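# Put the blue foam block or cardboard box in the tote

## Task

Look for a blue foam block lying on the floor of this room. If one is there, place it inside the tote near the door. If none is there, place the cardboard box in that tote instead. The placed object must sit entirely within the tote's rim, with no part hanging over the edge. It must stay there on its own, without the robot holding it. The robot must not tip over or finish leaning.

## Robot and tools

Robot: a Hello Robot Stretch 3 with one arm. It has a two-wheel differential base, a lift that runs up a mast, and a telescoping arm pointing to the robot's right. The base cannot drive sideways, so to move the gripper forward or back you drive the base. The footprint is 0.33 m long by 0.34 m wide. Spinning in place pivots about the point between the drive wheels, 0.05 m behind the front edge. With the arm retracted and the wrist folded, the wrist reaches 0.06 m past the right side and a spin sweeps a 0.28 m radius. An unfolded, level gripper reaches beyond that. Loose objects may occasionally get nudged by something outside the robot's control.

Frames: in the base frame the origin is on the floor midway between the drive wheels, x points forward, y left and z up. hand_pose is reported in this frame, at the point where the closed fingertips meet. With all wrist joints at zero, the hand frame's x points up, its y points back along the arm toward the mast, and its z points to the robot's rear. The fingertip pads are round, 0.04 m across. The odometry frame is where the base frame was at the start.

execute_actions: argument "actions" is a list holding zero or one action. An empty list only returns state and images. "cameras" is a list chosen from head_camera, nav_camera, wrist_camera, all. If it is omitted, null or ["all"], you get every camera; [] gives none. An action may contain "base", "joints", "contact_limits", and its motions start together.
- base: exactly one relative command, measured from the base's last reported position. {"translate_m": d} drives straight, from -1 to 1 m, with forward positive. {"rotate_rad": d} spins in place, from -3.2 to 3.2 rad, with counter-clockwise (left) positive.
- joints: one object of absolute targets, keyed by joint name. Only the joints you name are commanded. lift_m 0 to 1.1 m (arm height). arm_m 0 to 0.52 m (extension). wrist_yaw_rad -1.345 to 4.42 (0 points along the arm; positive swings toward the front; 3.0 is folded over the base). wrist_pitch_rad -1.57 to 0.451 (0 level; negative tips the fingers down). wrist_roll_rad -2.911 to 2.911 (0 means the fingers sit side by side, level). gripper_m -0.089 to 0.179 (larger is wider; the real fingertip gap is smaller, by about 0.007 when nearly shut and 0.025 when fully open, and zero under 0.007). head_pan_rad -3.953 to 1.73 (0 forward, positive left, -1.57 looks along the arm). head_tilt_rad -1.53 to 0.419 (0 level, negative down). The done tolerances are ±0.004 for lift_m, arm_m and gripper_m, ±0.02 for yaw, roll and the head joints, and ±0.05 for pitch.
- contact_limits: {"arm_m": effort percent from 1 to 100}. The arm stops with contact_stop once its effort reaches that level (the negative of it when retracting). It also caps how hard the arm holds until your next action. Too small a value stops it immediately.
A joint or the base left out of an action may keep pushing toward an earlier target. An unknown key or an out-of-range value rejects the whole call, and nothing moves. A single action runs at most 15 s. If a result reports a stop, your remaining calls in that same reply are skipped.

wait: "seconds" from 0 to 10. It issues no new command and returns state and images.
zoom_image: "camera" (head_camera, nav_camera or wrist_camera) and "region" [x0, y0, x1, y1] in pixels, origin top-left, at most 504 by 504. It works only on a full image from the latest result. Image sizes are head 896x504, nav 672x504 (fisheye) and wrist 644x364.
finished_scene: "scene" is the integer number of the current scene. It cannot be undone, and the result reports success. Replying without any tool call ends the run.

Result lines: joint_positions. base_status and joint_status: done; off_target, meaning it rests away from the target and may still push; contact_stop, time_out or torque_fault, after which the old target is dropped. on_its_own covers what was not commanded; there, "held at" is a held target, not the actual position. motor_effort is percent of maximum, positive toward higher joint values, with the peak in brackets. Effort readings are biased and noisy, and the peak can be unreliable. Positive wheel effort pushes forward. lidar_m gives 12 distances in 30-degree sectors from the base origin. Sector 1 is ahead, then counter-clockwise: 4th left, 7th behind, 10th right; "-" means nothing seen. The scan plane is 0.17 m above the floor, with a range of 0.15 to 12 m. It misses transparent and low objects and thin legs, and the robot's own parts can block sectors 5, 6, 9 and 10. wrist_depth_mm and head_depth_mm are 7x7 grids of median depth. The wrist reads 45 to 1000 mm and the head 280 to 4000 mm (the head image is sideways). base_odometry comes from wheel counts only, so wheel slip shows up as travel. turned_by_wheels and turned_by_imu give the turn since the last result. base_tilt gives degrees, with forward and right leans positive and an offset of up to about 4 degrees.

Stops: the arm and lift stop on firm contact and then go slack until commanded again. A slack lift may sag under load, or rise if you close the fingers on a surface. The base, wrist and head do not stop on contact and will keep pushing. A wrist servo pushed hard for several seconds shuts off for 10 s.

Speed: the base is fast only when stowed, with lift_m under 0.30, arm_m under 0.03 and wrist_yaw_rad over 2.54. Otherwise it is capped at 0.10 m/s and 0.63 rad/s.

Gripper: to grip, command a value below the object's width. To let go, open at least 0.02 beyond where contact began. Readings do not confirm a grasp. Over-squeezing triggers a force reduction, so send a new value to squeeze again.

Self-collision: fold (yaw 3.0) or unfold only with lift_m between 0.32 and 0.95, pitch at -0.4 and roll near 0. Once folded, the lift may drop to 0.25. If yaw is below -0.4, keep pitch at -0.5 or lower.

Avoid: pushing on a rigid object with the gripper higher than about 0.45 m, which can tip the robot, especially on a repeated push or with a raised contact limit. Also avoid driving while holding or pushing something fixed, and snagging furniture, especially when reversing. If the robot tilts, back out in small steps, free the gripper, and lower the lift to about 0.2. Avoid drops, slams and hard hits. The simulation continues while you compose each reply, with the robot holding its last command.

Each tool is called after "Emit:" by a JSON object that holds its "method" and its "body", one argument or row to a line.

## Session

Emit:
{"method": "execute_actions", "body": {
  "actions": []
}}

Scene clock: 0.00 s.
base_odometry: x=+0.000 y=+0.000 heading=+0.000 (m, m, rad; odometry frame)
turned_by_wheels: +0.000 (rad since the last result)
turned_by_imu: +0.000 (rad since the last result)
base_tilt: forward=+1.6 right=-1.4 (deg)
lidar_m: 0.97 1.38 1.93 1.10 0.83 0.81 0.85 1.20 1.53 1.25 0.95 0.92
head_depth_mm: 906 878 869 865 872 866 857 / 962 928 920 916 918 913 899 / 1023 984 972 968 975 967 952 / 1086 1058 1035 1027 1035 1024 1012 / 1159 1141 1105 1104 1104 1087 1073 / 1247 1229 1213 1195 1184 1162 1152 / 1343 1331 1317 1287 1270 1254 1236
base_status: not commanded
joint_positions: lift_m=+0.398 arm_m=-0.001 wrist_yaw_rad=+3.073 wrist_pitch_rad=-0.350 wrist_roll_rad=+0.004 gripper_m=+0.037 head_pan_rad=+0.010 head_tilt_rad=-0.007
joint_status: not commanded
motor_effort: left_wheel=-1 right_wheel=+1 lift_m=+39 arm_m=-1 wrist_yaw_rad=+0 wrist_pitch_rad=+8 wrist_roll_rad=-1 gripper_m=+0 head_pan_rad=+0 head_tilt_rad=+1 (%)
hand_pose: x=-0.0053 y=+0.0878 z=+0.4258 quat_wxyz=(+0.148, +0.701, +0.099, +0.690) (m; base frame)
wrist_depth_mm: 665 751 - - - - - / 691 821 - - - - - / 717 836 - - - - - / 741 923 - - - - - / 773 854 - 890 907 872 884 / 704 711 - 706 740 720 727 / 598 599 586 607 590 598 609
pictures: head_camera (sideways: a quarter turn clockwise sets it upright), nav_camera (sideways: a quarter turn counterclockwise sets it upright), wrist_camera
Images, in order (width x height): head_camera 896x504, nav_camera 672x504, wrist_camera 644x364.

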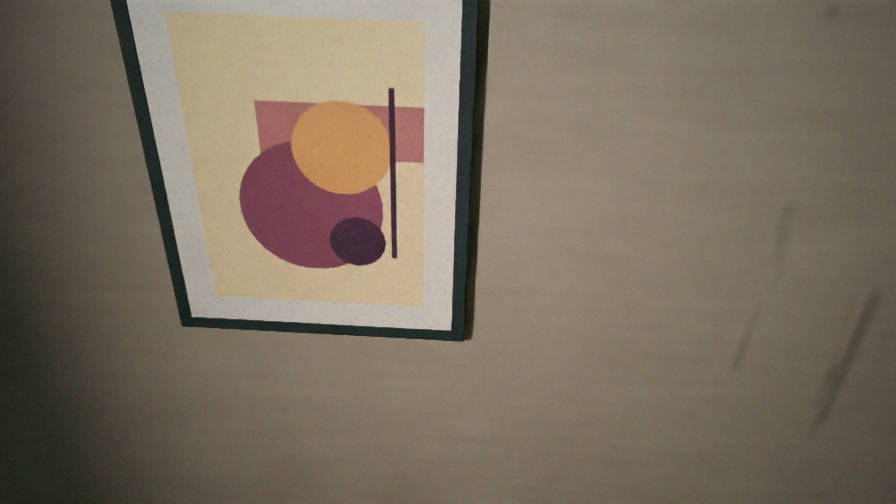

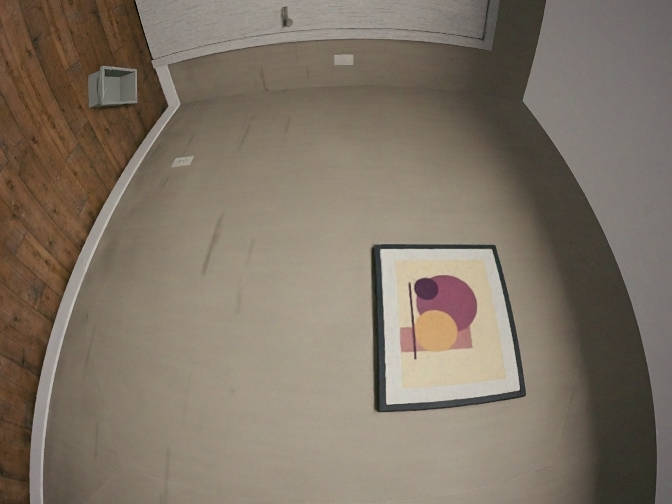

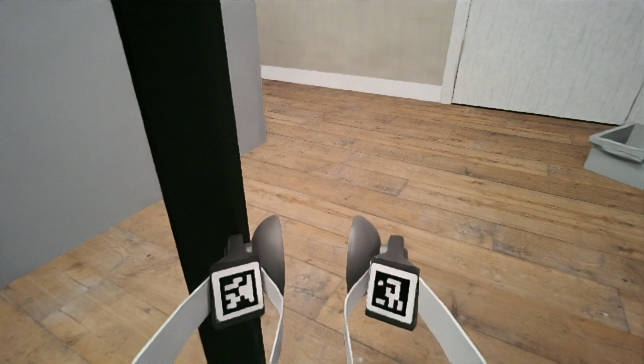

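Emit:
{"method": "execute_actions", "body": {
  "actions": [
    {"joints":{"head_pan_rad":1.2,"head_tilt_rad":-0.8}}
  ],
  "cameras": ["nav_camera","head_camera"]
}}

Emit:
{"method": "execute_actions", "body": {
  "actions": [
    {"joints":{"head_pan_rad":-1.6,"head_tilt_rad":-0.8}}
  ],
  "cameras": ["nav_camera"]
}}

Emit:
{"method": "execute_actions", "body": {
  "actions": [
    {"joints":{"head_pan_rad":-3.2,"head_tilt_rad":-0.8}}
  ],
  "cameras": ["nav_camera"]
}}

Scene clock: 5.83 s.
base_odometry: x=+0.000 y=+0.000 heading=+0.000 (m, m, rad; odometry frame)
turned_by_wheels: +0.000 (rad since the last result)
turned_by_imu: -0.001 (rad since the last result)
base_tilt: forward=+1.5 right=-1.5 (deg)
lidar_m: 0.97 1.38 1.93 1.10 0.83 0.81 0.85 1.20 1.53 1.26 0.95 0.93
head_depth_mm: 1658 1873 2118 1937 1632 1387 1218 / 1695 1900 2156 1942 1617 1379 1211 / 1730 1939 2166 1924 1603 1374 1207 / 1776 1994 2236 1913 1591 1369 1197 / 1818 2037 2272 1904 1584 1360 1193 / 1848 2089 2247 1889 1566 1357 1188 / 1880 2124 2313 1876 1574 1349 1183
base_status: not commanded
joint_positions: lift_m=+0.398 arm_m=-0.001 wrist_yaw_rad=+3.073 wrist_pitch_rad=-0.350 wrist_roll_rad=+0.004 gripper_m=+0.037 head_pan_rad=+1.193 head_tilt_rad=-0.790
joint_status: all done
motor_effort: left_wheel=-1(1) right_wheel=+0(1) lift_m=+39(39) arm_m=-1(0) wrist_yaw_rad=-1(0) wrist_pitch_rad=+8(8) wrist_roll_rad=+0(0) gripper_m=+0(1) head_pan_rad=+2(27) head_tilt_rad=-7(47) (%)
hand_pose: x=-0.0053 y=+0.0878 z=+0.4258 quat_wxyz=(+0.148, +0.701, +0.099, +0.690) (m; base frame)
wrist_depth_mm: 677 758 - - - - - / 695 795 - - - - - / 727 854 - - - - - / 744 894 - - - - - / 765 867 - 883 895 877 855 / 706 712 - 727 739 711 719 / 604 600 592 607 589 608 611
pictures: head_camera (sideways: a quarter turn clockwise sets it upright), nav_camera (sideways: a quarter turn counterclockwise sets it upright)
Images, in order (width x height): head_camera 896x504, nav_camera 672x504.

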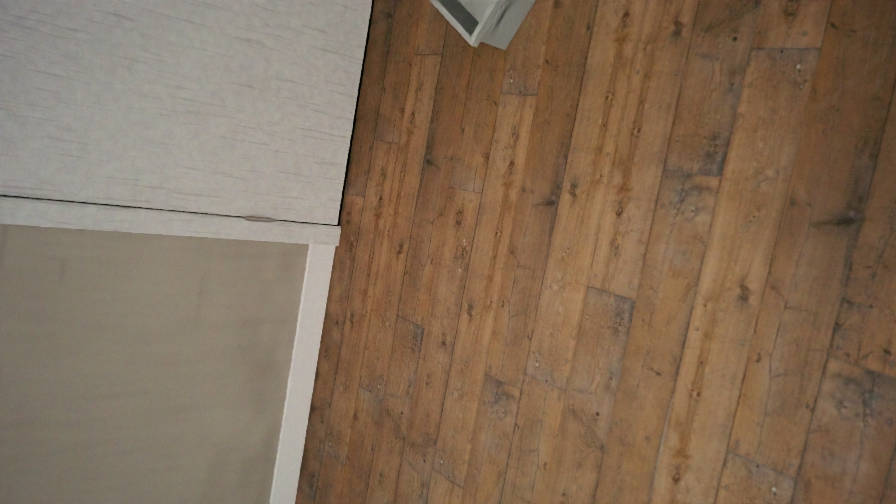

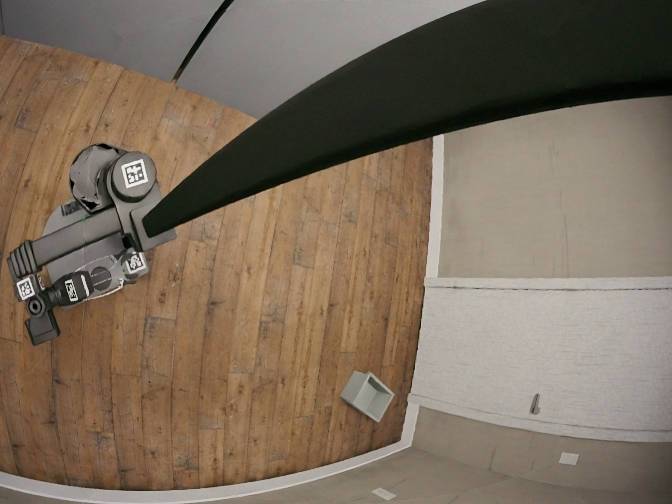

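Scene clock: 7.70 s.
base_odometry: x=+0.000 y=+0.000 heading=+0.000 (m, m, rad; odometry frame)
turned_by_wheels: +0.000 (rad since the last result)
turned_by_imu: +0.000 (rad since the last result)
base_tilt: forward=+1.6 right=-1.4 (deg)
lidar_m: 0.97 1.38 1.93 1.09 0.82 0.81 0.85 1.20 1.53 1.26 0.95 0.92
head_depth_mm: 1527 1695 1939 1854 1622 1383 1220 / 1708 1878 2058 1896 1613 1381 1216 / 1778 2000 2221 1910 1602 1372 1208 / 1594 1806 2104 1894 1600 1370 1201 / 1385 1549 1749 1853 1587 1360 1199 / 1221 1337 1516 1707 1573 1351 1188 / 1093 1194 1322 1471 1531 1346 1187
base_status: not commanded
joint_positions: lift_m=+0.398 arm_m=-0.001 wrist_yaw_rad=+3.073 wrist_pitch_rad=-0.350 wrist_roll_rad=+0.004 gripper_m=+0.037 head_pan_rad=-1.593 head_tilt_rad=-0.790
joint_status: all done
motor_effort: left_wheel=-1(0) right_wheel=+1(1) lift_m=+39(39) arm_m=-1(0) wrist_yaw_rad=-1(1) wrist_pitch_rad=+8(8) wrist_roll_rad=+0(0) gripper_m=+0(0) head_pan_rad=-3(28) head_tilt_rad=-5(4) (%)
hand_pose: x=-0.0053 y=+0.0878 z=+0.4258 quat_wxyz=(+0.148, +0.701, +0.099, +0.690) (m; base frame)
wrist_depth_mm: 678 766 - - - - - / 705 804 - - - - - / 725 854 - - - - - / 733 908 - - - - - / 751 854 - 881 900 879 867 / 711 707 - 717 743 714 720 / 600 605 587 606 594 611 601
pictures: nav_camera (sideways: a quarter turn counterclockwise sets it upright)
Images, in order (width x height): nav_camera 672x504.

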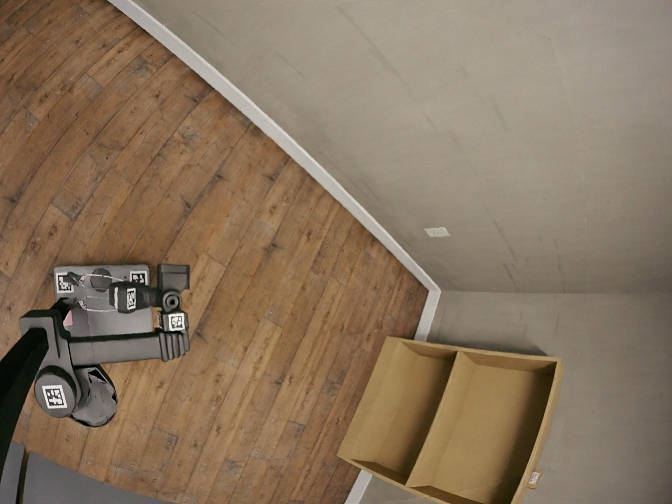

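Scene clock: 9.03 s.
base_odometry: x=+0.000 y=+0.000 heading=+0.000 (m, m, rad; odometry frame)
turned_by_wheels: +0.000 (rad since the last result)
turned_by_imu: +0.000 (rad since the last result)
base_tilt: forward=+1.6 right=-1.5 (deg)
lidar_m: 0.97 1.38 1.93 1.09 0.83 0.80 0.85 1.20 1.53 1.25 0.95 0.92
head_depth_mm: 698 769 855 972 1111 1305 1219 / 732 810 910 1037 1204 1350 1214 / 767 859 965 1114 1307 1382 1230 / 810 913 1032 1205 1428 1367 1226 / 856 968 1116 1304 1509 1357 1190 / 909 1030 1201 1436 1566 1359 1191 / 965 1113 1307 1571 1570 1356 1182
base_status: not commanded
joint_positions: lift_m=+0.398 arm_m=-0.001 wrist_yaw_rad=+3.073 wrist_pitch_rad=-0.350 wrist_roll_rad=+0.004 gripper_m=+0.037 head_pan_rad=-3.193 head_tilt_rad=-0.790
joint_status: all done
motor_effort: left_wheel=-1(1) right_wheel=+1(1) lift_m=+39(39) arm_m=-1(0) wrist_yaw_rad=+0(0) wrist_pitch_rad=+8(8) wrist_roll_rad=-1(0) gripper_m=+0(0) head_pan_rad=-3(28) head_tilt_rad=-6(5) (%)
hand_pose: x=-0.0053 y=+0.0878 z=+0.4258 quat_wxyz=(+0.148, +0.701, +0.099, +0.690) (m; base frame)
wrist_depth_mm: 672 759 - - - - - / 689 815 - - - - - / 717 861 - - - - - / 741 900 - - - - - / 771 863 - 873 901 893 878 / 705 707 - 717 735 709 715 / 600 604 590 602 595 606 607
pictures: nav_camera (sideways: a quarter turn counterclockwise sets it upright)
Images, in order (width x height): nav_camera 672x504.

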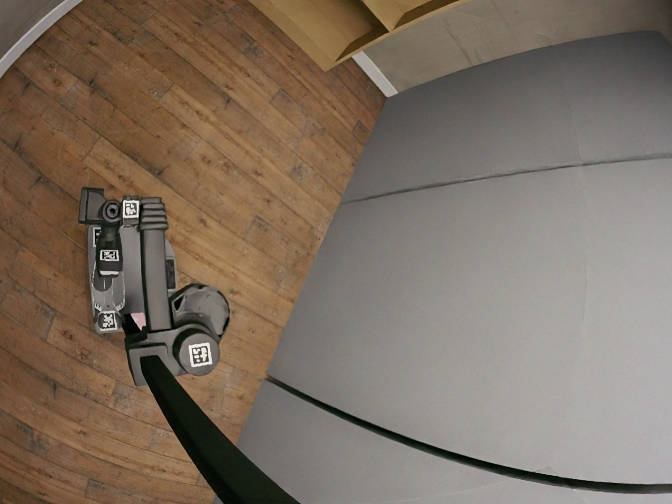

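Emit:
{"method": "execute_actions", "body": {
  "actions": [
    {"joints":{"lift_m":0.27,"wrist_pitch_rad":-0.4,"head_pan_rad":0.6,"head_tilt_rad":-0.7}}
  ],
  "cameras": []
}}

Emit:
{"method": "execute_actions", "body": {
  "actions": [
    {"base":{"rotate_rad":1.3}}
  ],
  "cameras": ["nav_camera"]
}}

Emit:
{"method": "execute_actions", "body": {
  "actions": [
    {"base":{"translate_m":1.0}}
  ],
  "cameras": ["nav_camera"]
}}

Scene clock: 21.60 s.
base_odometry: x=+0.000 y=+0.000 heading=+0.000 (m, m, rad; odometry frame)
turned_by_wheels: +0.000 (rad since the last result)
turned_by_imu: -0.001 (rad since the last result)
base_tilt: forward=+1.5 right=-1.4 (deg)
lidar_m: 0.97 1.38 1.93 1.09 0.83 0.80 0.85 1.20 1.53 1.25 0.95 0.92
head_depth_mm: 1250 1316 1394 1476 1566 1474 1257 / 1437 1533 1622 1736 1708 1459 1258 / 1692 1808 1957 2015 1722 1452 1263 / 1887 2082 2283 2118 1712 1442 1247 / 1783 2002 2224 1989 1706 1448 1238 / 1712 1902 2124 2061 1693 1418 1230 / 1647 1844 2045 2052 1672 1413 1227
base_status: not commanded
joint_positions: lift_m=+0.271 arm_m=-0.001 wrist_yaw_rad=+3.073 wrist_pitch_rad=-0.413 wrist_roll_rad=+0.004 gripper_m=+0.037 head_pan_rad=+0.593 head_tilt_rad=-0.705
joint_status: all done
motor_effort: left_wheel=-1(1) right_wheel=+1(1) lift_m=+16(35) arm_m=-1(1) wrist_yaw_rad=+0(1) wrist_pitch_rad=+7(9) wrist_roll_rad=+0(0) gripper_m=+0(0) head_pan_rad=+2(25) head_tilt_rad=+2(17) (%)
hand_pose: x=-0.0058 y=+0.0805 z=+0.2845 quat_wxyz=(+0.169, +0.698, +0.121, +0.685) (m; base frame)
wrist_depth_mm: 677 763 - - - - - / 704 805 - - - - - / 730 861 994 985 991 993 982 / 713 736 750 749 761 754 759 / 593 600 - 600 614 603 607 / 505 521 - - 520 507 506 / 438 - - - 421 436 433
pictures: none
No camera images: the call's "cameras" was empty. Leave "cameras" out to get every camera's image.

Scene clock: 23.63 s.
base_odometry: x=+0.000 y=+0.000 heading=+1.300 (m, m, rad; odometry frame)
turned_by_wheels: +1.300 (rad since the last result)
turned_by_imu: +1.314 (rad since the last result)
base_tilt: forward=+1.5 right=-1.5 (deg)
lidar_m: 1.93 0.92 0.80 0.81 0.95 1.53 1.56 1.05 0.92 0.93 1.09 1.93
head_depth_mm: 2066 2209 2372 2166 1754 1472 1265 / 1044 1242 2522 2171 1739 1466 1253 / 962 1081 1243 1465 1669 1448 1248 / 890 993 1126 1301 1541 1449 1244 / 832 920 1031 1176 1371 1437 1236 / 774 853 951 1073 1226 1363 1230 / 732 798 883 985 1114 1285 1228
base_status: done
joint_positions: lift_m=+0.271 arm_m=-0.001 wrist_yaw_rad=+3.073 wrist_pitch_rad=-0.413 wrist_roll_rad=+0.004 gripper_m=+0.037 head_pan_rad=+0.593 head_tilt_rad=-0.704
joint_status: not commanded
motor_effort: left_wheel=-2(9) right_wheel=+2(8) lift_m=+16(16) arm_m=+0(1) wrist_yaw_rad=-1(0) wrist_pitch_rad=+7(7) wrist_roll_rad=-1(0) gripper_m=+1(0) head_pan_rad=+1(1) head_tilt_rad=+3(3) (%)
hand_pose: x=-0.0058 y=+0.0804 z=+0.2845 quat_wxyz=(+0.169, +0.698, +0.121, +0.685) (m; base frame)
wrist_depth_mm: 985 965 861 799 775 724 684 / - - 895 865 841 774 740 / - 977 967 940 890 842 798 / 741 748 744 761 755 759 755 / 597 599 - 600 610 598 609 / 496 520 - - 523 509 505 / 446 - - - 422 433 435
pictures: nav_camera (sideways: a quarter turn counterclockwise sets it upright)
Images, in order (width x height): nav_camera 672x504.

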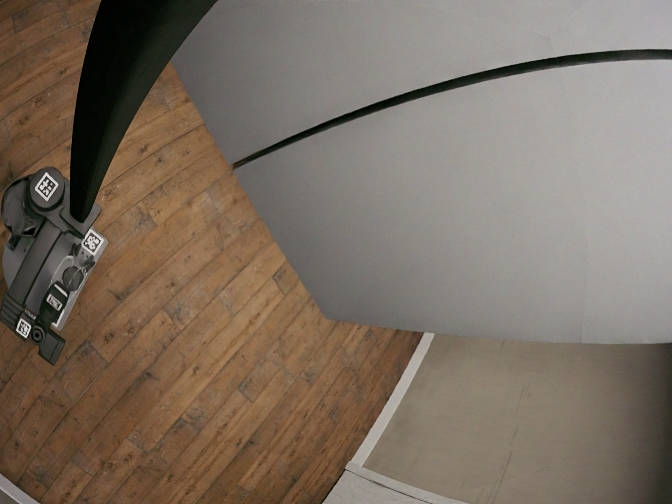

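Scene clock: 28.67 s.
base_odometry: x=+0.268 y=+0.964 heading=+1.300 (m, m, rad; odometry frame)
turned_by_wheels: +0.000 (rad since the last result)
turned_by_imu: +0.003 (rad since the last result)
base_tilt: forward=+1.5 right=-1.4 (deg)
lidar_m: 0.99 1.17 0.51 0.51 0.61 1.10 2.31 1.38 1.22 1.22 1.10 0.96
head_depth_mm: 1023 1097 1185 1277 1405 1439 1263 / 1116 1208 1316 1421 1580 1465 1260 / 1233 1337 1475 1631 1688 1451 1248 / 1369 1504 1671 1874 1714 1434 1240 / 1547 1724 1948 2043 1713 1437 1239 / 1751 2019 2320 2096 1678 1429 1237 / 2044 2417 2571 2066 1678 1411 1226
base_status: done
joint_positions: lift_m=+0.271 arm_m=-0.001 wrist_yaw_rad=+3.073 wrist_pitch_rad=-0.413 wrist_roll_rad=+0.004 gripper_m=+0.037 head_pan_rad=+0.593 head_tilt_rad=-0.704
joint_status: not commanded
motor_effort: left_wheel=-3(8) right_wheel=+2(7) lift_m=+16(16) arm_m=+0(1) wrist_yaw_rad=+0(0) wrist_pitch_rad=+7(7) wrist_roll_rad=+0(1) gripper_m=+0(0) head_pan_rad=+2(2) head_tilt_rad=+2(2) (%)
hand_pose: x=-0.0058 y=+0.0804 z=+0.2845 quat_wxyz=(+0.169, +0.698, +0.121, +0.685) (m; base frame)
wrist_depth_mm: 635 622 556 527 514 - - / 703 672 592 579 562 - - / 800 746 653 625 878 - 995 / 745 745 705 681 685 755 748 / 601 600 - 605 613 605 603 / 503 519 - - 521 503 506 / 445 - - - 419 435 434
pictures: nav_camera (sideways: a quarter turn counterclockwise sets it upright)
Images, in order (width x height): nav_camera 672x504.

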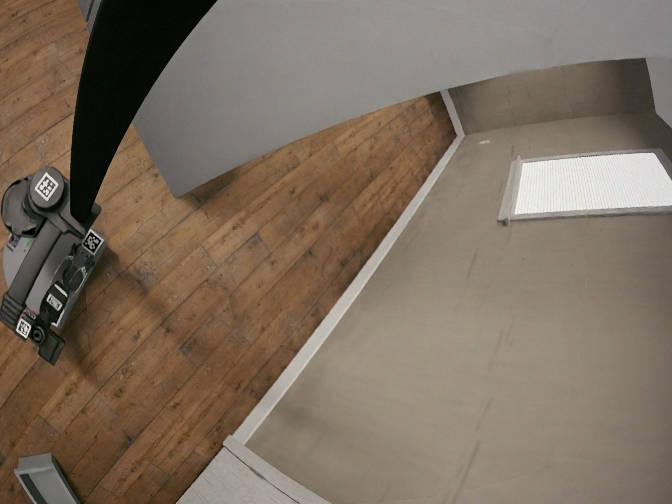

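Emit:
{"method": "execute_actions", "body": {
  "actions": [
    {"base":{"translate_m":0.5}}
  ],
  "cameras": []
}}

Emit:
{"method": "execute_actions", "body": {
  "actions": [
    {"base":{"rotate_rad":1.26},"joints":{"head_pan_rad":0.5,"head_tilt_rad":-0.6}}
  ],
  "cameras": ["nav_camera"]
}}

Scene clock: 37.43 s.
base_odometry: x=+0.402 y=+1.445 heading=+1.300 (m, m, rad; odometry frame)
turned_by_wheels: +0.000 (rad since the last result)
turned_by_imu: +0.001 (rad since the last result)
base_tilt: forward=+1.5 right=-1.5 (deg)
lidar_m: 0.51 0.61 1.11 0.84 0.62 0.78 2.58 1.55 1.37 0.92 0.56 0.50
head_depth_mm: 511 547 590 639 700 772 857 / 557 602 654 715 792 882 1003 / 616 669 734 814 908 1037 1173 / 683 752 837 938 1073 1254 1237 / 771 856 969 1112 1300 1400 1245 / 887 1007 1158 1369 1584 1430 1236 / 1039 1204 1438 1767 1680 1420 1228
base_status: done
joint_positions: lift_m=+0.271 arm_m=-0.001 wrist_yaw_rad=+3.073 wrist_pitch_rad=-0.413 wrist_roll_rad=+0.004 gripper_m=+0.037 head_pan_rad=+0.593 head_tilt_rad=-0.704
joint_status: not commanded
motor_effort: left_wheel=-3(6) right_wheel=+2(7) lift_m=+16(16) arm_m=-1(1) wrist_yaw_rad=+0(0) wrist_pitch_rad=+8(7) wrist_roll_rad=+0(1) gripper_m=+0(0) head_pan_rad=+2(2) head_tilt_rad=+2(2) (%)
hand_pose: x=-0.0058 y=+0.0804 z=+0.2845 quat_wxyz=(+0.169, +0.698, +0.121, +0.685) (m; base frame)
wrist_depth_mm: 477 524 - - - - 939 / 514 540 - - - - 940 / 574 581 983 976 - - 861 / 643 628 743 754 754 757 739 / 605 601 - 595 613 604 611 / 503 522 - - 520 505 506 / 444 - - - 424 434 435
pictures: none
No camera images: the call's "cameras" was empty. Leave "cameras" out to get every camera's image.

Scene clock: 39.40 s.
base_odometry: x=+0.402 y=+1.445 heading=+2.560 (m, m, rad; odometry frame)
turned_by_wheels: +1.260 (rad since the last result)
turned_by_imu: +1.274 (rad since the last result)
base_tilt: forward=+1.6 right=-1.6 (deg)
lidar_m: 1.90 0.64 0.58 1.36 1.96 1.42 1.37 0.71 0.50 0.51 0.53 0.72
head_depth_mm: 2947 3183 3362 2539 1936 1597 1337 / 3102 3330 3501 2476 1930 1574 1328 / 3187 3518 3507 2481 1917 1553 1322 / 2974 3572 3246 2337 1857 1545 1310 / 685 745 823 916 1037 1192 1271 / 598 647 702 771 851 958 1082 / 532 569 612 663 724 796 917
base_status: done
joint_positions: lift_m=+0.271 arm_m=-0.001 wrist_yaw_rad=+3.073 wrist_pitch_rad=-0.413 wrist_roll_rad=+0.004 gripper_m=+0.037 head_pan_rad=+0.507 head_tilt_rad=-0.605
joint_status: all done
motor_effort: left_wheel=-2(11) right_wheel=+2(9) lift_m=+16(16) arm_m=-1(1) wrist_yaw_rad=+0(0) wrist_pitch_rad=+8(8) wrist_roll_rad=+0(0) gripper_m=+0(0) head_pan_rad=-3(12) head_tilt_rad=+2(13) (%)
hand_pose: x=-0.0058 y=+0.0804 z=+0.2845 quat_wxyz=(+0.169, +0.698, +0.121, +0.685) (m; base frame)
wrist_depth_mm: - - - - - 604 480 / - - - - - 602 526 / 968 980 975 991 932 618 568 / 743 742 758 752 756 648 643 / 602 595 - 602 617 602 608 / 503 519 - - 517 509 508 / 446 - - - 421 431 440
pictures: nav_camera (sideways: a quarter turn counterclockwise sets it upright)
Images, in order (width x height): nav_camera 672x504.

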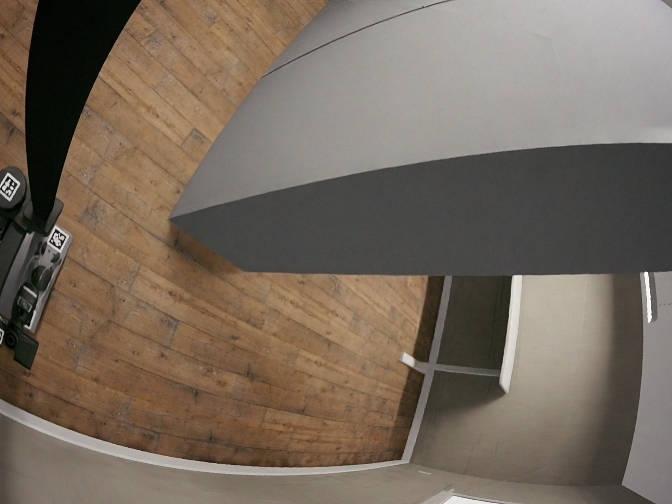

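Emit:
{"method": "execute_actions", "body": {
  "actions": [
    {"base":{"translate_m":1.0},"joints":{"head_pan_rad":1.0,"head_tilt_rad":-0.6}}
  ],
  "cameras": ["nav_camera","head_camera"]
}}

Scene clock: 48.87 s.
base_odometry: x=-0.434 y=+1.995 heading=+2.560 (m, m, rad; odometry frame)
turned_by_wheels: +0.000 (rad since the last result)
turned_by_imu: +0.003 (rad since the last result)
base_tilt: forward=+1.6 right=-1.5 (deg)
lidar_m: 1.89 2.00 3.09 1.35 0.57 0.65 1.97 0.72 0.52 0.50 0.52 0.71
head_depth_mm: 2726 2517 2978 2544 1938 1575 1331 / 2979 3130 3206 2497 1943 1578 1330 / 3354 3590 3462 2452 1909 1569 1317 / 3451 3863 3457 2459 1918 1559 1313 / 3276 3629 3368 2414 1879 1538 1309 / 3087 3062 3202 2409 1856 1544 1291 / 2930 3100 3255 2388 1854 1518 1287
base_status: done
joint_positions: lift_m=+0.271 arm_m=-0.001 wrist_yaw_rad=+3.073 wrist_pitch_rad=-0.413 wrist_roll_rad=+0.004 gripper_m=+0.037 head_pan_rad=+0.993 head_tilt_rad=-0.605
joint_status: all done
motor_effort: left_wheel=-3(6) right_wheel=+2(8) lift_m=+16(16) arm_m=-1(2) wrist_yaw_rad=+0(0) wrist_pitch_rad=+8(8) wrist_roll_rad=+0(0) gripper_m=+0(0) head_pan_rad=+2(21) head_tilt_rad=+3(5) (%)
hand_pose: x=-0.0058 y=+0.0804 z=+0.2845 quat_wxyz=(+0.169, +0.698, +0.121, +0.685) (m; base frame)
wrist_depth_mm: 437 440 - - - - - / 468 475 - - - - - / 508 519 1000 - 984 - 993 / 558 576 752 755 745 749 751 / 597 599 - 599 614 609 607 / 503 518 - - 520 499 505 / 444 - - - 421 435 437
pictures: head_camera (sideways: a quarter turn clockwise sets it upright), nav_camera (sideways: a quarter turn counterclockwise sets it upright)
Images, in order (width x height): head_camera 896x504, nav_camera 672x504.

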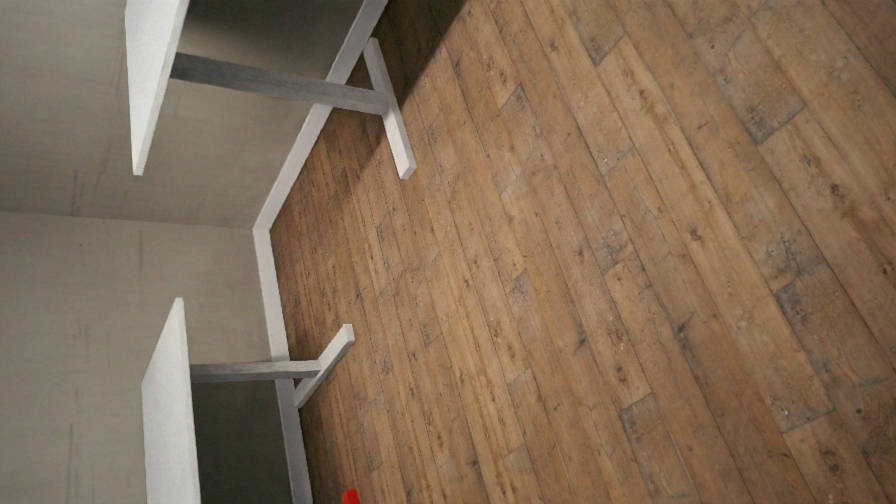

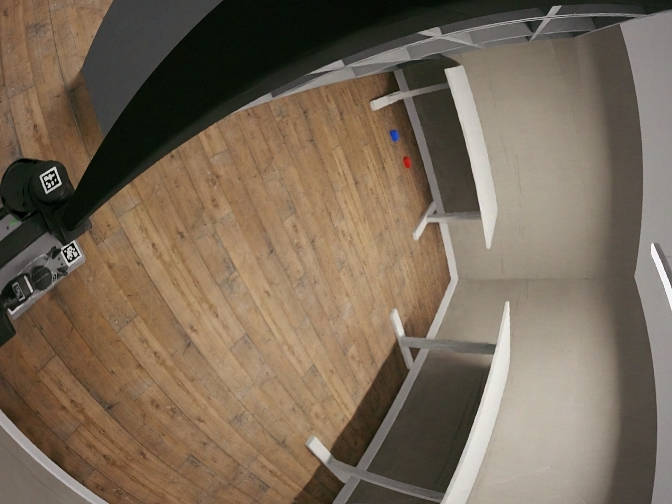

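Emit:
{"method": "execute_actions", "body": {
  "actions": [
    {"base":{"rotate_rad":1.45},"joints":{"head_pan_rad":0.0,"head_tilt_rad":-0.5}}
  ],
  "cameras": ["nav_camera","head_camera"]
}}

Scene clock: 55.40 s.
base_odometry: x=-0.434 y=+1.995 heading=-2.274 (m, m, rad; odometry frame)
turned_by_wheels: +1.450 (rad since the last result)
turned_by_imu: +1.465 (rad since the last result)
base_tilt: forward=+1.5 right=-1.5 (deg)
lidar_m: 1.41 0.49 0.58 2.37 0.83 0.55 0.50 0.51 0.64 1.32 2.00 2.60
head_depth_mm: 3003 3206 3528 3051 2207 1724 1428 / 2939 3153 3503 3054 2184 1729 1422 / 2909 3123 3420 2963 2168 1707 1422 / 2877 3128 3364 2946 2145 1683 1400 / 2845 3070 3297 2882 2124 1685 1390 / 2822 2971 3104 2612 2108 1681 1385 / 1354 1220 1321 1407 1330 1482 1301
base_status: done
joint_positions: lift_m=+0.271 arm_m=-0.001 wrist_yaw_rad=+3.073 wrist_pitch_rad=-0.413 wrist_roll_rad=+0.004 gripper_m=+0.037 head_pan_rad=+0.007 head_tilt_rad=-0.507
joint_status: all done
motor_effort: left_wheel=-2(10) right_wheel=+2(9) lift_m=+16(16) arm_m=-1(1) wrist_yaw_rad=-1(0) wrist_pitch_rad=+7(8) wrist_roll_rad=+0(0) gripper_m=+0(0) head_pan_rad=-3(27) head_tilt_rad=+5(21) (%)
hand_pose: x=-0.0058 y=+0.0804 z=+0.2845 quat_wxyz=(+0.169, +0.698, +0.121, +0.685) (m; base frame)
wrist_depth_mm: 876 - - - - 639 468 / 860 - - - - 656 481 / 811 977 999 983 994 674 485 / 724 760 741 754 760 677 488 / 602 600 - 600 620 607 503 / 501 519 - - 524 501 488 / 438 - - - 421 439 436
pictures: head_camera (sideways: a quarter turn clockwise sets it upright), nav_camera (sideways: a quarter turn counterclockwise sets it upright)
Images, in order (width x height): head_camera 896x504, nav_camera 672x504.

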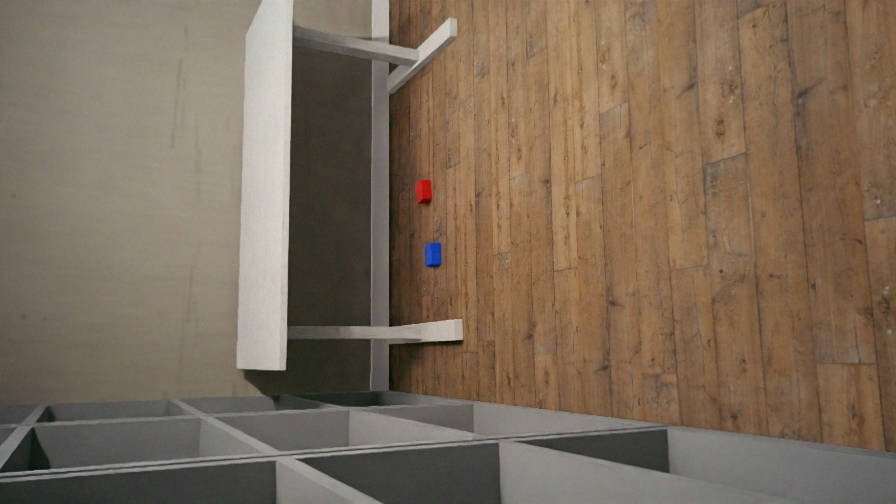

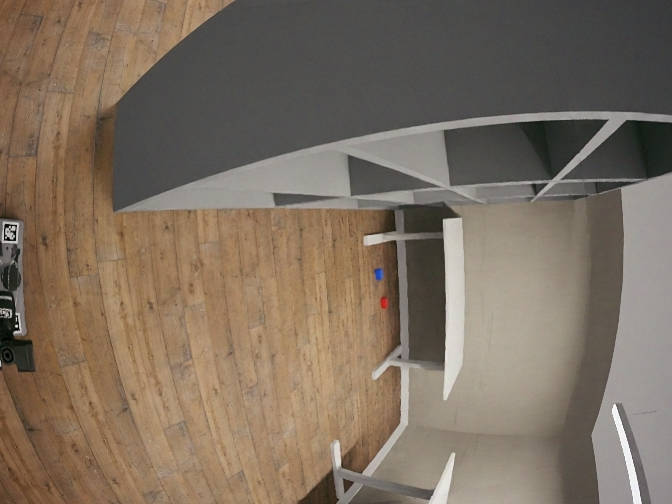

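Emit:
{"method": "execute_actions", "body": {
  "actions": [
    {"base":{"translate_m":1.0},"joints":{"head_tilt_rad":-0.7}}
  ],
  "cameras": ["nav_camera"]
}}

Emit:
{"method": "execute_actions", "body": {
  "actions": [
    {"base":{"translate_m":1.0},"joints":{"head_tilt_rad":-1.0}}
  ],
  "cameras": ["nav_camera","head_camera"]
}}

Scene clock: 71.27 s.
base_odometry: x=-1.080 y=+1.232 heading=-2.274 (m, m, rad; odometry frame)
turned_by_wheels: +0.000 (rad since the last result)
turned_by_imu: +0.003 (rad since the last result)
base_tilt: forward=+1.5 right=-1.5 (deg)
lidar_m: 1.80 0.51 0.46 0.76 0.77 0.59 1.49 1.51 1.90 1.85 1.94 2.15
head_depth_mm: 2063 1906 2565 2213 1756 1500 1274 / 2041 1871 2542 2196 1765 1474 1272 / 2017 1829 2527 2167 1743 1461 1262 / 2010 1807 2490 2151 1741 1459 1249 / 1970 1773 2411 2127 1723 1442 1250 / 1974 1736 2413 2115 1715 1444 1245 / 1938 2102 2306 1982 1652 1394 1235
base_status: done
joint_positions: lift_m=+0.271 arm_m=-0.001 wrist_yaw_rad=+3.073 wrist_pitch_rad=-0.413 wrist_roll_rad=+0.004 gripper_m=+0.037 head_pan_rad=+0.007 head_tilt_rad=-0.692
joint_status: all done
motor_effort: left_wheel=-3(6) right_wheel=+2(7) lift_m=+16(16) arm_m=+0(1) wrist_yaw_rad=-1(1) wrist_pitch_rad=+8(7) wrist_roll_rad=+0(0) gripper_m=+0(0) head_pan_rad=-3(3) head_tilt_rad=-4(24) (%)
hand_pose: x=-0.0058 y=+0.0804 z=+0.2845 quat_wxyz=(+0.169, +0.698, +0.121, +0.685) (m; base frame)
wrist_depth_mm: 658 680 738 759 754 473 399 / 718 735 797 813 766 492 432 / 731 767 803 793 734 497 718 / 595 606 598 603 602 533 584 / 489 486 - 506 532 561 579 / 436 449 - - 526 507 505 / 443 - - - 421 431 434
pictures: nav_camera (sideways: a quarter turn counterclockwise sets it upright)
Images, in order (width x height): nav_camera 672x504.

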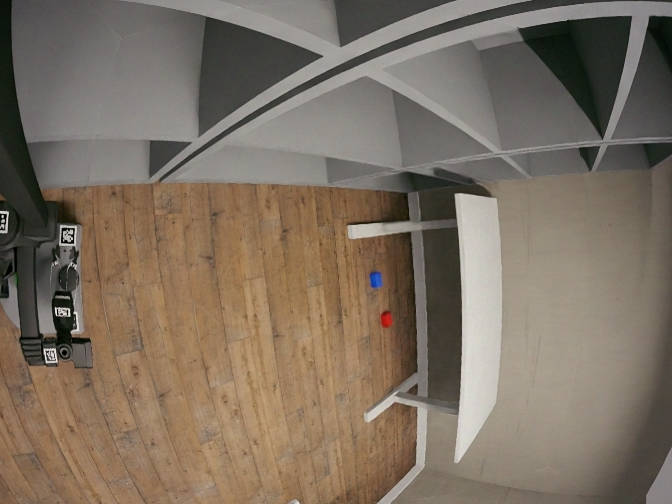

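Scene clock: 76.30 s.
base_odometry: x=-1.727 y=+0.469 heading=-2.274 (m, m, rad; odometry frame)
turned_by_wheels: +0.000 (rad since the last result)
turned_by_imu: +0.003 (rad since the last result)
base_tilt: forward=+1.6 right=-1.4 (deg)
lidar_m: 1.27 0.82 0.52 0.76 0.90 0.71 1.55 2.52 2.21 1.67 1.34 1.33
head_depth_mm: 1162 954 807 1556 1424 1276 1151 / 1153 943 801 1504 1421 1265 1152 / 1142 936 797 1501 1409 1267 1149 / 1129 931 792 1505 1396 1249 1135 / 1120 928 786 1493 1389 1250 1137 / 1109 919 781 1322 1372 1246 1130 / 1103 910 775 715 1375 1244 1123
base_status: done
joint_positions: lift_m=+0.271 arm_m=-0.001 wrist_yaw_rad=+3.073 wrist_pitch_rad=-0.413 wrist_roll_rad=+0.004 gripper_m=+0.037 head_pan_rad=+0.007 head_tilt_rad=-0.988
joint_status: all done
motor_effort: left_wheel=-3(6) right_wheel=+2(8) lift_m=+16(16) arm_m=-1(1) wrist_yaw_rad=+0(1) wrist_pitch_rad=+8(7) wrist_roll_rad=+0(0) gripper_m=+0(0) head_pan_rad=-2(3) head_tilt_rad=-7(34) (%)
hand_pose: x=-0.0058 y=+0.0804 z=+0.2845 quat_wxyz=(+0.169, +0.698, +0.121, +0.685) (m; base frame)
wrist_depth_mm: 790 802 846 890 632 512 - / 806 853 910 946 657 565 - / 803 786 796 812 682 720 821 / 590 601 598 625 634 671 701 / 531 558 - 607 617 609 602 / 498 523 - - 519 511 507 / 442 - - - 422 432 435
pictures: head_camera (sideways: a quarter turn clockwise sets it upright), nav_camera (sideways: a quarter turn counterclockwise sets it upright)
Images, in order (width x height): head_camera 896x504, nav_camera 672x504.

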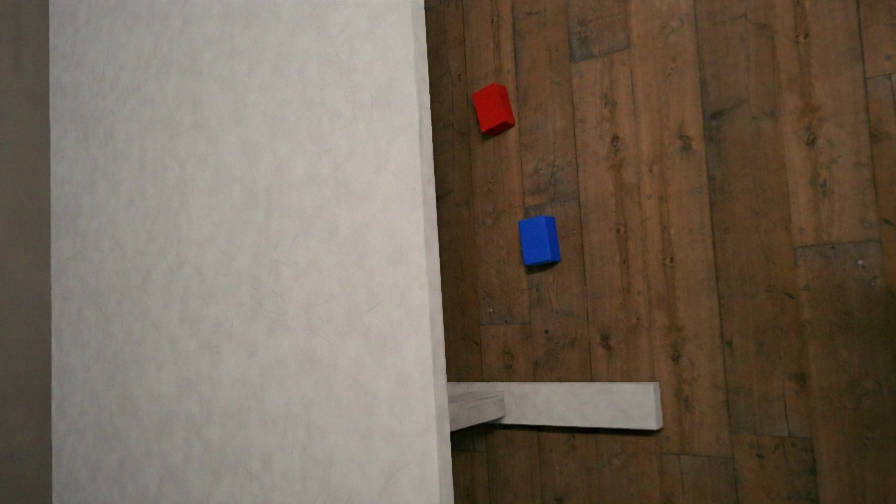

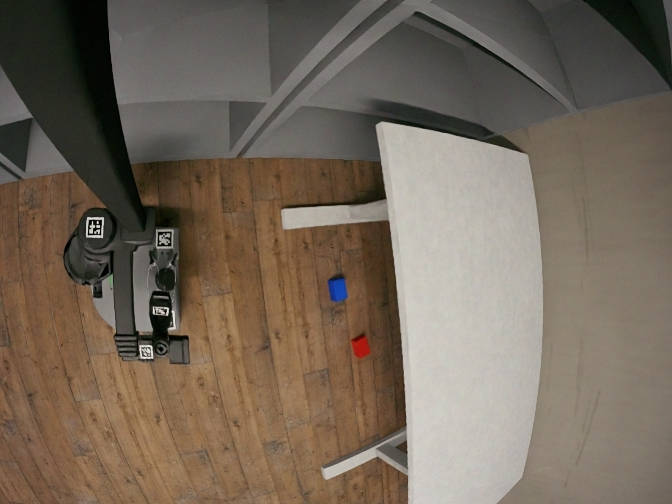

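Emit:
{"method": "execute_actions", "body": {
  "actions": [
    {"base":{"translate_m":0.12}}
  ],
  "cameras": []
}}

Emit:
{"method": "execute_actions", "body": {
  "actions": [
    {"base":{"rotate_rad":1.6},"joints":{"head_pan_rad":-1.6,"head_tilt_rad":-1.15}}
  ],
  "cameras": []
}}

Emit:
{"method": "execute_actions", "body": {
  "actions": [
    {"joints":{"lift_m":0.34}}
  ],
  "cameras": []
}}

Emit:
{"method": "execute_actions", "body": {
  "actions": [
    {"joints":{"wrist_yaw_rad":0.0,"arm_m":0.1}}
  ]
}}

Scene clock: 89.83 s.
base_odometry: x=-1.805 y=+0.378 heading=-2.274 (m, m, rad; odometry frame)
turned_by_wheels: +0.000 (rad since the last result)
turned_by_imu: +0.000 (rad since the last result)
base_tilt: forward=+1.6 right=-1.5 (deg)
lidar_m: 1.15 0.71 0.49 0.48 0.91 0.81 1.67 2.64 2.27 1.68 1.24 1.24
head_depth_mm: 1095 953 803 700 1401 1267 1156 / 1085 942 800 696 1387 1269 1144 / 1074 936 794 689 1389 1260 1145 / 1063 932 793 686 1344 1254 1134 / 1055 921 785 683 1351 1250 1136 / 1046 914 781 678 1328 1229 1130 / 1036 909 775 677 1322 1238 1124
base_status: done
joint_positions: lift_m=+0.271 arm_m=-0.001 wrist_yaw_rad=+3.073 wrist_pitch_rad=-0.413 wrist_roll_rad=+0.004 gripper_m=+0.037 head_pan_rad=+0.007 head_tilt_rad=-0.989
joint_status: not commanded
motor_effort: left_wheel=-3(10) right_wheel=+2(7) lift_m=+16(16) arm_m=-1(1) wrist_yaw_rad=+1(0) wrist_pitch_rad=+7(8) wrist_roll_rad=+0(0) gripper_m=-1(0) head_pan_rad=-2(2) head_tilt_rad=-7(6) (%)
hand_pose: x=-0.0058 y=+0.0804 z=+0.2845 quat_wxyz=(+0.169, +0.698, +0.121, +0.685) (m; base frame)
wrist_depth_mm: 776 791 862 858 496 - - / 836 888 954 930 539 - - / 792 809 796 743 596 793 800 / 604 596 607 632 656 685 717 / 557 571 - 606 613 599 599 / 510 525 - - 521 505 465 / 441 - - - 421 436 432
pictures: none
No camera images: the call's "cameras" was empty. Leave "cameras" out to get every camera's image.

Scene clock: 92.10 s.
base_odometry: x=-1.805 y=+0.378 heading=-0.674 (m, m, rad; odometry frame)
turned_by_wheels: +1.600 (rad since the last result)
turned_by_imu: +1.617 (rad since the last result)
base_tilt: forward=+1.5 right=-1.4 (deg)
lidar_m: 0.48 0.92 0.81 1.67 2.65 2.25 1.68 1.24 1.23 1.15 0.71 0.48
head_depth_mm: 876 776 694 1431 1331 1230 1148 / 874 772 691 1412 1326 1224 - / 866 767 687 1411 1319 1245 - / 863 765 686 1376 1316 1256 - / 859 760 682 1380 1316 1211 1122 / 852 757 679 1337 1278 1199 1122 / 848 752 674 1364 1307 1197 1113
base_status: done
joint_positions: lift_m=+0.271 arm_m=-0.001 wrist_yaw_rad=+3.073 wrist_pitch_rad=-0.413 wrist_roll_rad=+0.004 gripper_m=+0.037 head_pan_rad=-1.593 head_tilt_rad=-1.136
joint_status: all done
motor_effort: left_wheel=-3(10) right_wheel=+2(9) lift_m=+16(16) arm_m=-2(1) wrist_yaw_rad=+0(0) wrist_pitch_rad=+8(8) wrist_roll_rad=+0(0) gripper_m=+0(0) head_pan_rad=-3(29) head_tilt_rad=-8(27) (%)
hand_pose: x=-0.0058 y=+0.0804 z=+0.2845 quat_wxyz=(+0.169, +0.698, +0.121, +0.685) (m; base frame)
wrist_depth_mm: - - - - - 749 768 / - - - - - 799 858 / 959 997 985 985 919 802 813 / 745 749 751 752 750 685 612 / 598 598 - 606 610 606 525 / 504 516 - - 521 508 490 / 448 - - - 423 436 436
pictures: none
No camera images: the call's "cameras" was empty. Leave "cameras" out to get every camera's image.

Scene clock: 93.57 s.
base_odometry: x=-1.805 y=+0.378 heading=-0.674 (m, m, rad; odometry frame)
turned_by_wheels: +0.000 (rad since the last result)
turned_by_imu: +0.000 (rad since the last result)
base_tilt: forward=+1.5 right=-1.5 (deg)
lidar_m: 0.48 0.92 0.81 1.67 2.64 2.27 1.68 1.24 1.23 1.15 0.71 0.48
head_depth_mm: 878 774 696 1438 1334 1220 1144 / 872 772 693 1412 1335 1223 - / 865 768 686 1408 1319 - - / 862 767 685 1384 1321 - - / 857 761 683 1377 1307 1204 1122 / 850 755 677 1326 1278 1204 1115 / 848 751 674 1359 1307 1203 1111
base_status: not commanded
joint_positions: lift_m=+0.339 arm_m=-0.001 wrist_yaw_rad=+3.073 wrist_pitch_rad=-0.414 wrist_roll_rad=+0.004 gripper_m=+0.037 head_pan_rad=-1.593 head_tilt_rad=-1.136
joint_status: all done
motor_effort: left_wheel=-3(3) right_wheel=+2(2) lift_m=+54(58) arm_m=-1(1) wrist_yaw_rad=-1(0) wrist_pitch_rad=+8(8) wrist_roll_rad=+0(0) gripper_m=+1(1) head_pan_rad=-2(2) head_tilt_rad=-8(9) (%)
hand_pose: x=-0.0058 y=+0.0804 z=+0.3529 quat_wxyz=(+0.169, +0.698, +0.121, +0.685) (m; base frame)
wrist_depth_mm: - - - - - 746 772 / - - - - - 805 845 / - - - - - 871 876 / 897 875 865 876 882 782 752 / 703 702 - 715 721 686 597 / 594 587 - 583 609 594 534 / 508 522 - 529 490 511 499
pictures: none
No camera images: the call's "cameras" was empty. Leave "cameras" out to get every camera's image.

Scene clock: 96.10 s.
base_odometry: x=-1.805 y=+0.378 heading=-0.674 (m, m, rad; odometry frame)
turned_by_wheels: +0.000 (rad since the last result)
turned_by_imu: +0.000 (rad since the last result)
base_tilt: forward=+1.6 right=-1.5 (deg)
lidar_m: 0.48 0.92 0.81 1.67 2.65 2.27 1.68 1.24 1.23 1.15 0.71 0.48
head_depth_mm: 878 774 696 1431 1329 1231 1145 / 870 771 691 1403 1330 1223 - / 864 771 690 1413 1351 - - / 865 764 685 1386 1315 1226 - / 857 759 681 1371 1314 1223 1120 / 853 755 680 1333 1276 1205 1116 / 846 752 674 1371 1303 1201 1113
base_status: not commanded
joint_positions: lift_m=+0.339 arm_m=+0.100 wrist_yaw_rad=+0.003 wrist_pitch_rad=-0.414 wrist_roll_rad=+0.004 gripper_m=+0.037 head_pan_rad=-1.593 head_tilt_rad=-1.136
joint_status: all done
motor_effort: left_wheel=-3(3) right_wheel=+2(3) lift_m=+55(54) arm_m=+3(2) wrist_yaw_rad=-4(4) wrist_pitch_rad=+8(8) wrist_roll_rad=+0(0) gripper_m=+0(0) head_pan_rad=-3(3) head_tilt_rad=-8(8) (%)
hand_pose: x=-0.0209 y=-0.4697 z=+0.3529 quat_wxyz=(+0.691, +0.146, -0.693, -0.145) (m; base frame)
wrist_depth_mm: 338 705 742 757 766 794 819 / 328 775 795 817 853 860 890 / 348 832 865 906 895 947 991 / 390 730 874 897 865 882 899 / 658 484 710 711 724 714 716 / 587 512 - 593 607 553 592 / 500 477 493 493 481 508 509
pictures: head_camera (sideways: a quarter turn clockwise sets it upright), nav_camera (sideways: a quarter turn counterclockwise sets it upright), wrist_camera
Images, in order (width x height): head_camera 896x504, nav_camera 672x504, wrist_camera 644x364.

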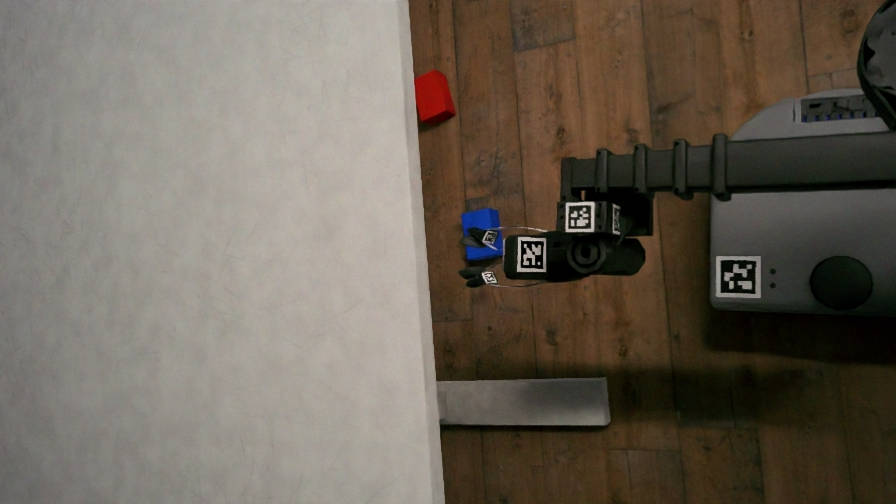

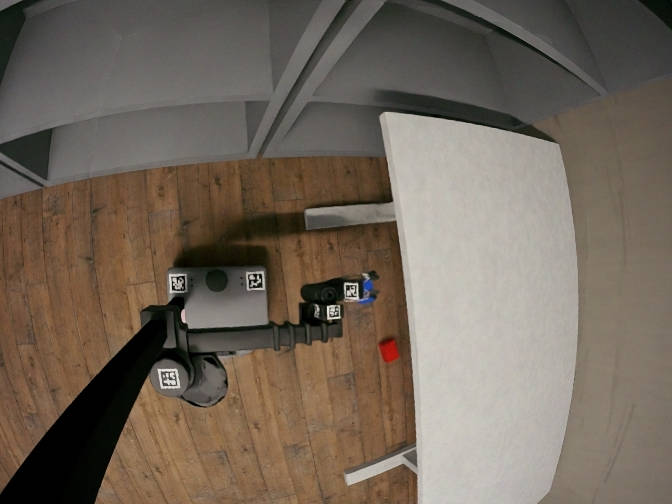

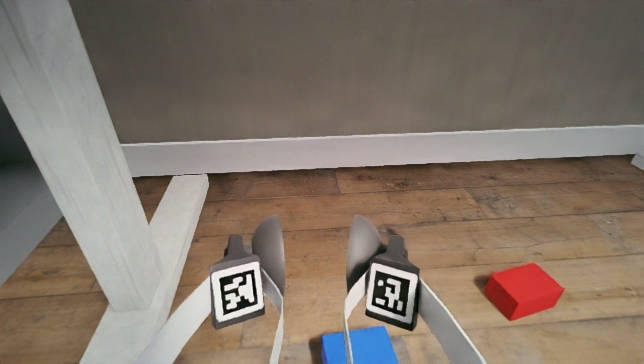

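Emit:
{"method": "execute_actions", "body": {
  "actions": [
    {"base":{"translate_m":-0.04},"joints":{"wrist_pitch_rad":-1.57,"arm_m":0.42,"gripper_m":0.13}}
  ],
  "cameras": ["head_camera","wrist_camera"]
}}

Scene clock: 105.30 s.
base_odometry: x=-1.836 y=+0.403 heading=-0.674 (m, m, rad; odometry frame)
turned_by_wheels: +0.000 (rad since the last result)
turned_by_imu: -0.001 (rad since the last result)
base_tilt: forward=+1.5 right=-1.4 (deg)
lidar_m: 0.52 0.96 0.83 1.68 2.64 2.23 1.64 1.21 1.23 1.15 0.72 0.53
head_depth_mm: 878 776 693 1446 1329 1232 1144 / 873 771 690 1414 1326 1229 - / 870 766 687 1021 1323 - - / 860 763 684 1369 1313 1234 - / 856 763 680 1387 1309 1221 1120 / 851 757 678 1352 1288 1201 1116 / 847 751 676 1362 1294 1198 1113
base_status: done
joint_positions: lift_m=+0.339 arm_m=+0.420 wrist_yaw_rad=+0.001 wrist_pitch_rad=-1.549 wrist_roll_rad=+0.004 gripper_m=+0.130 head_pan_rad=-1.593 head_tilt_rad=-1.136
joint_status: all done
joint sent to its limit — the command would take wrist_pitch_rad past its lower limit, so that joint was sent only as far as its limit.
motor_effort: left_wheel=-2(9) right_wheel=+3(3) lift_m=+55(54) arm_m=+4(3) wrist_yaw_rad=-1(2) wrist_pitch_rad=-4(9) wrist_roll_rad=-1(1) gripper_m=+0(88) head_pan_rad=-2(3) head_tilt_rad=-8(9) (%)
hand_pose: x=-0.0217 y=-0.5463 z=+0.2213 quat_wxyz=(+0.505, +0.494, -0.506, -0.496) (m; base frame)
wrist_depth_mm: 359 359 360 361 360 360 319 / 353 367 367 367 371 370 368 / 348 373 376 331 379 378 376 / 351 382 383 384 385 384 388 / 353 388 393 391 392 394 391 / 364 - 402 401 401 401 402 / 371 411 407 412 411 413 413
pictures: head_camera (sideways: a quarter turn clockwise sets it upright), wrist_camera
Images, in order (width x height): head_camera 896x504, wrist_camera 644x364.

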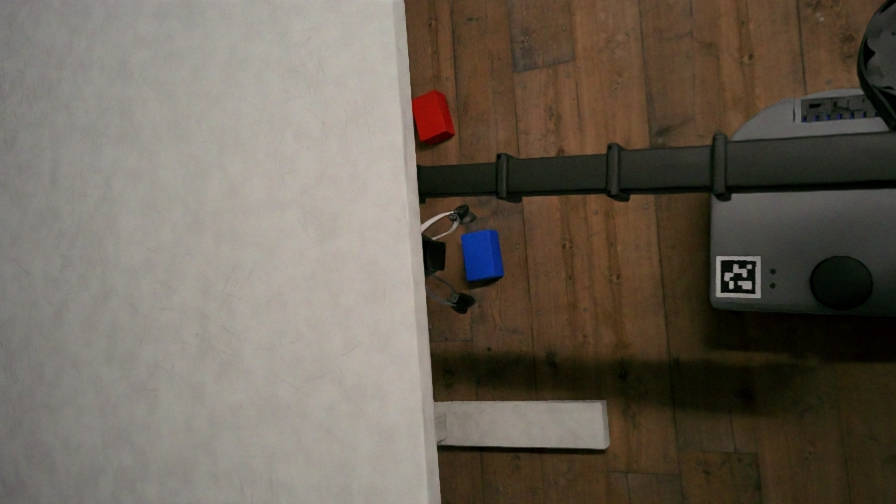

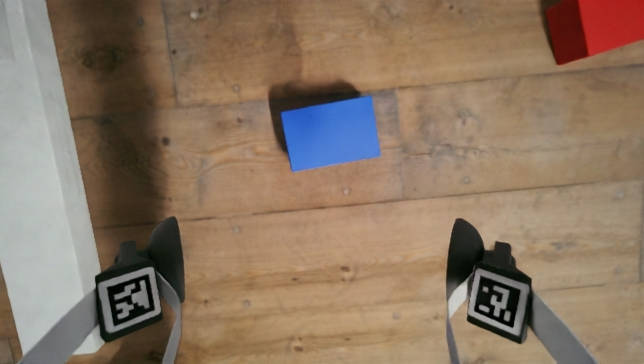

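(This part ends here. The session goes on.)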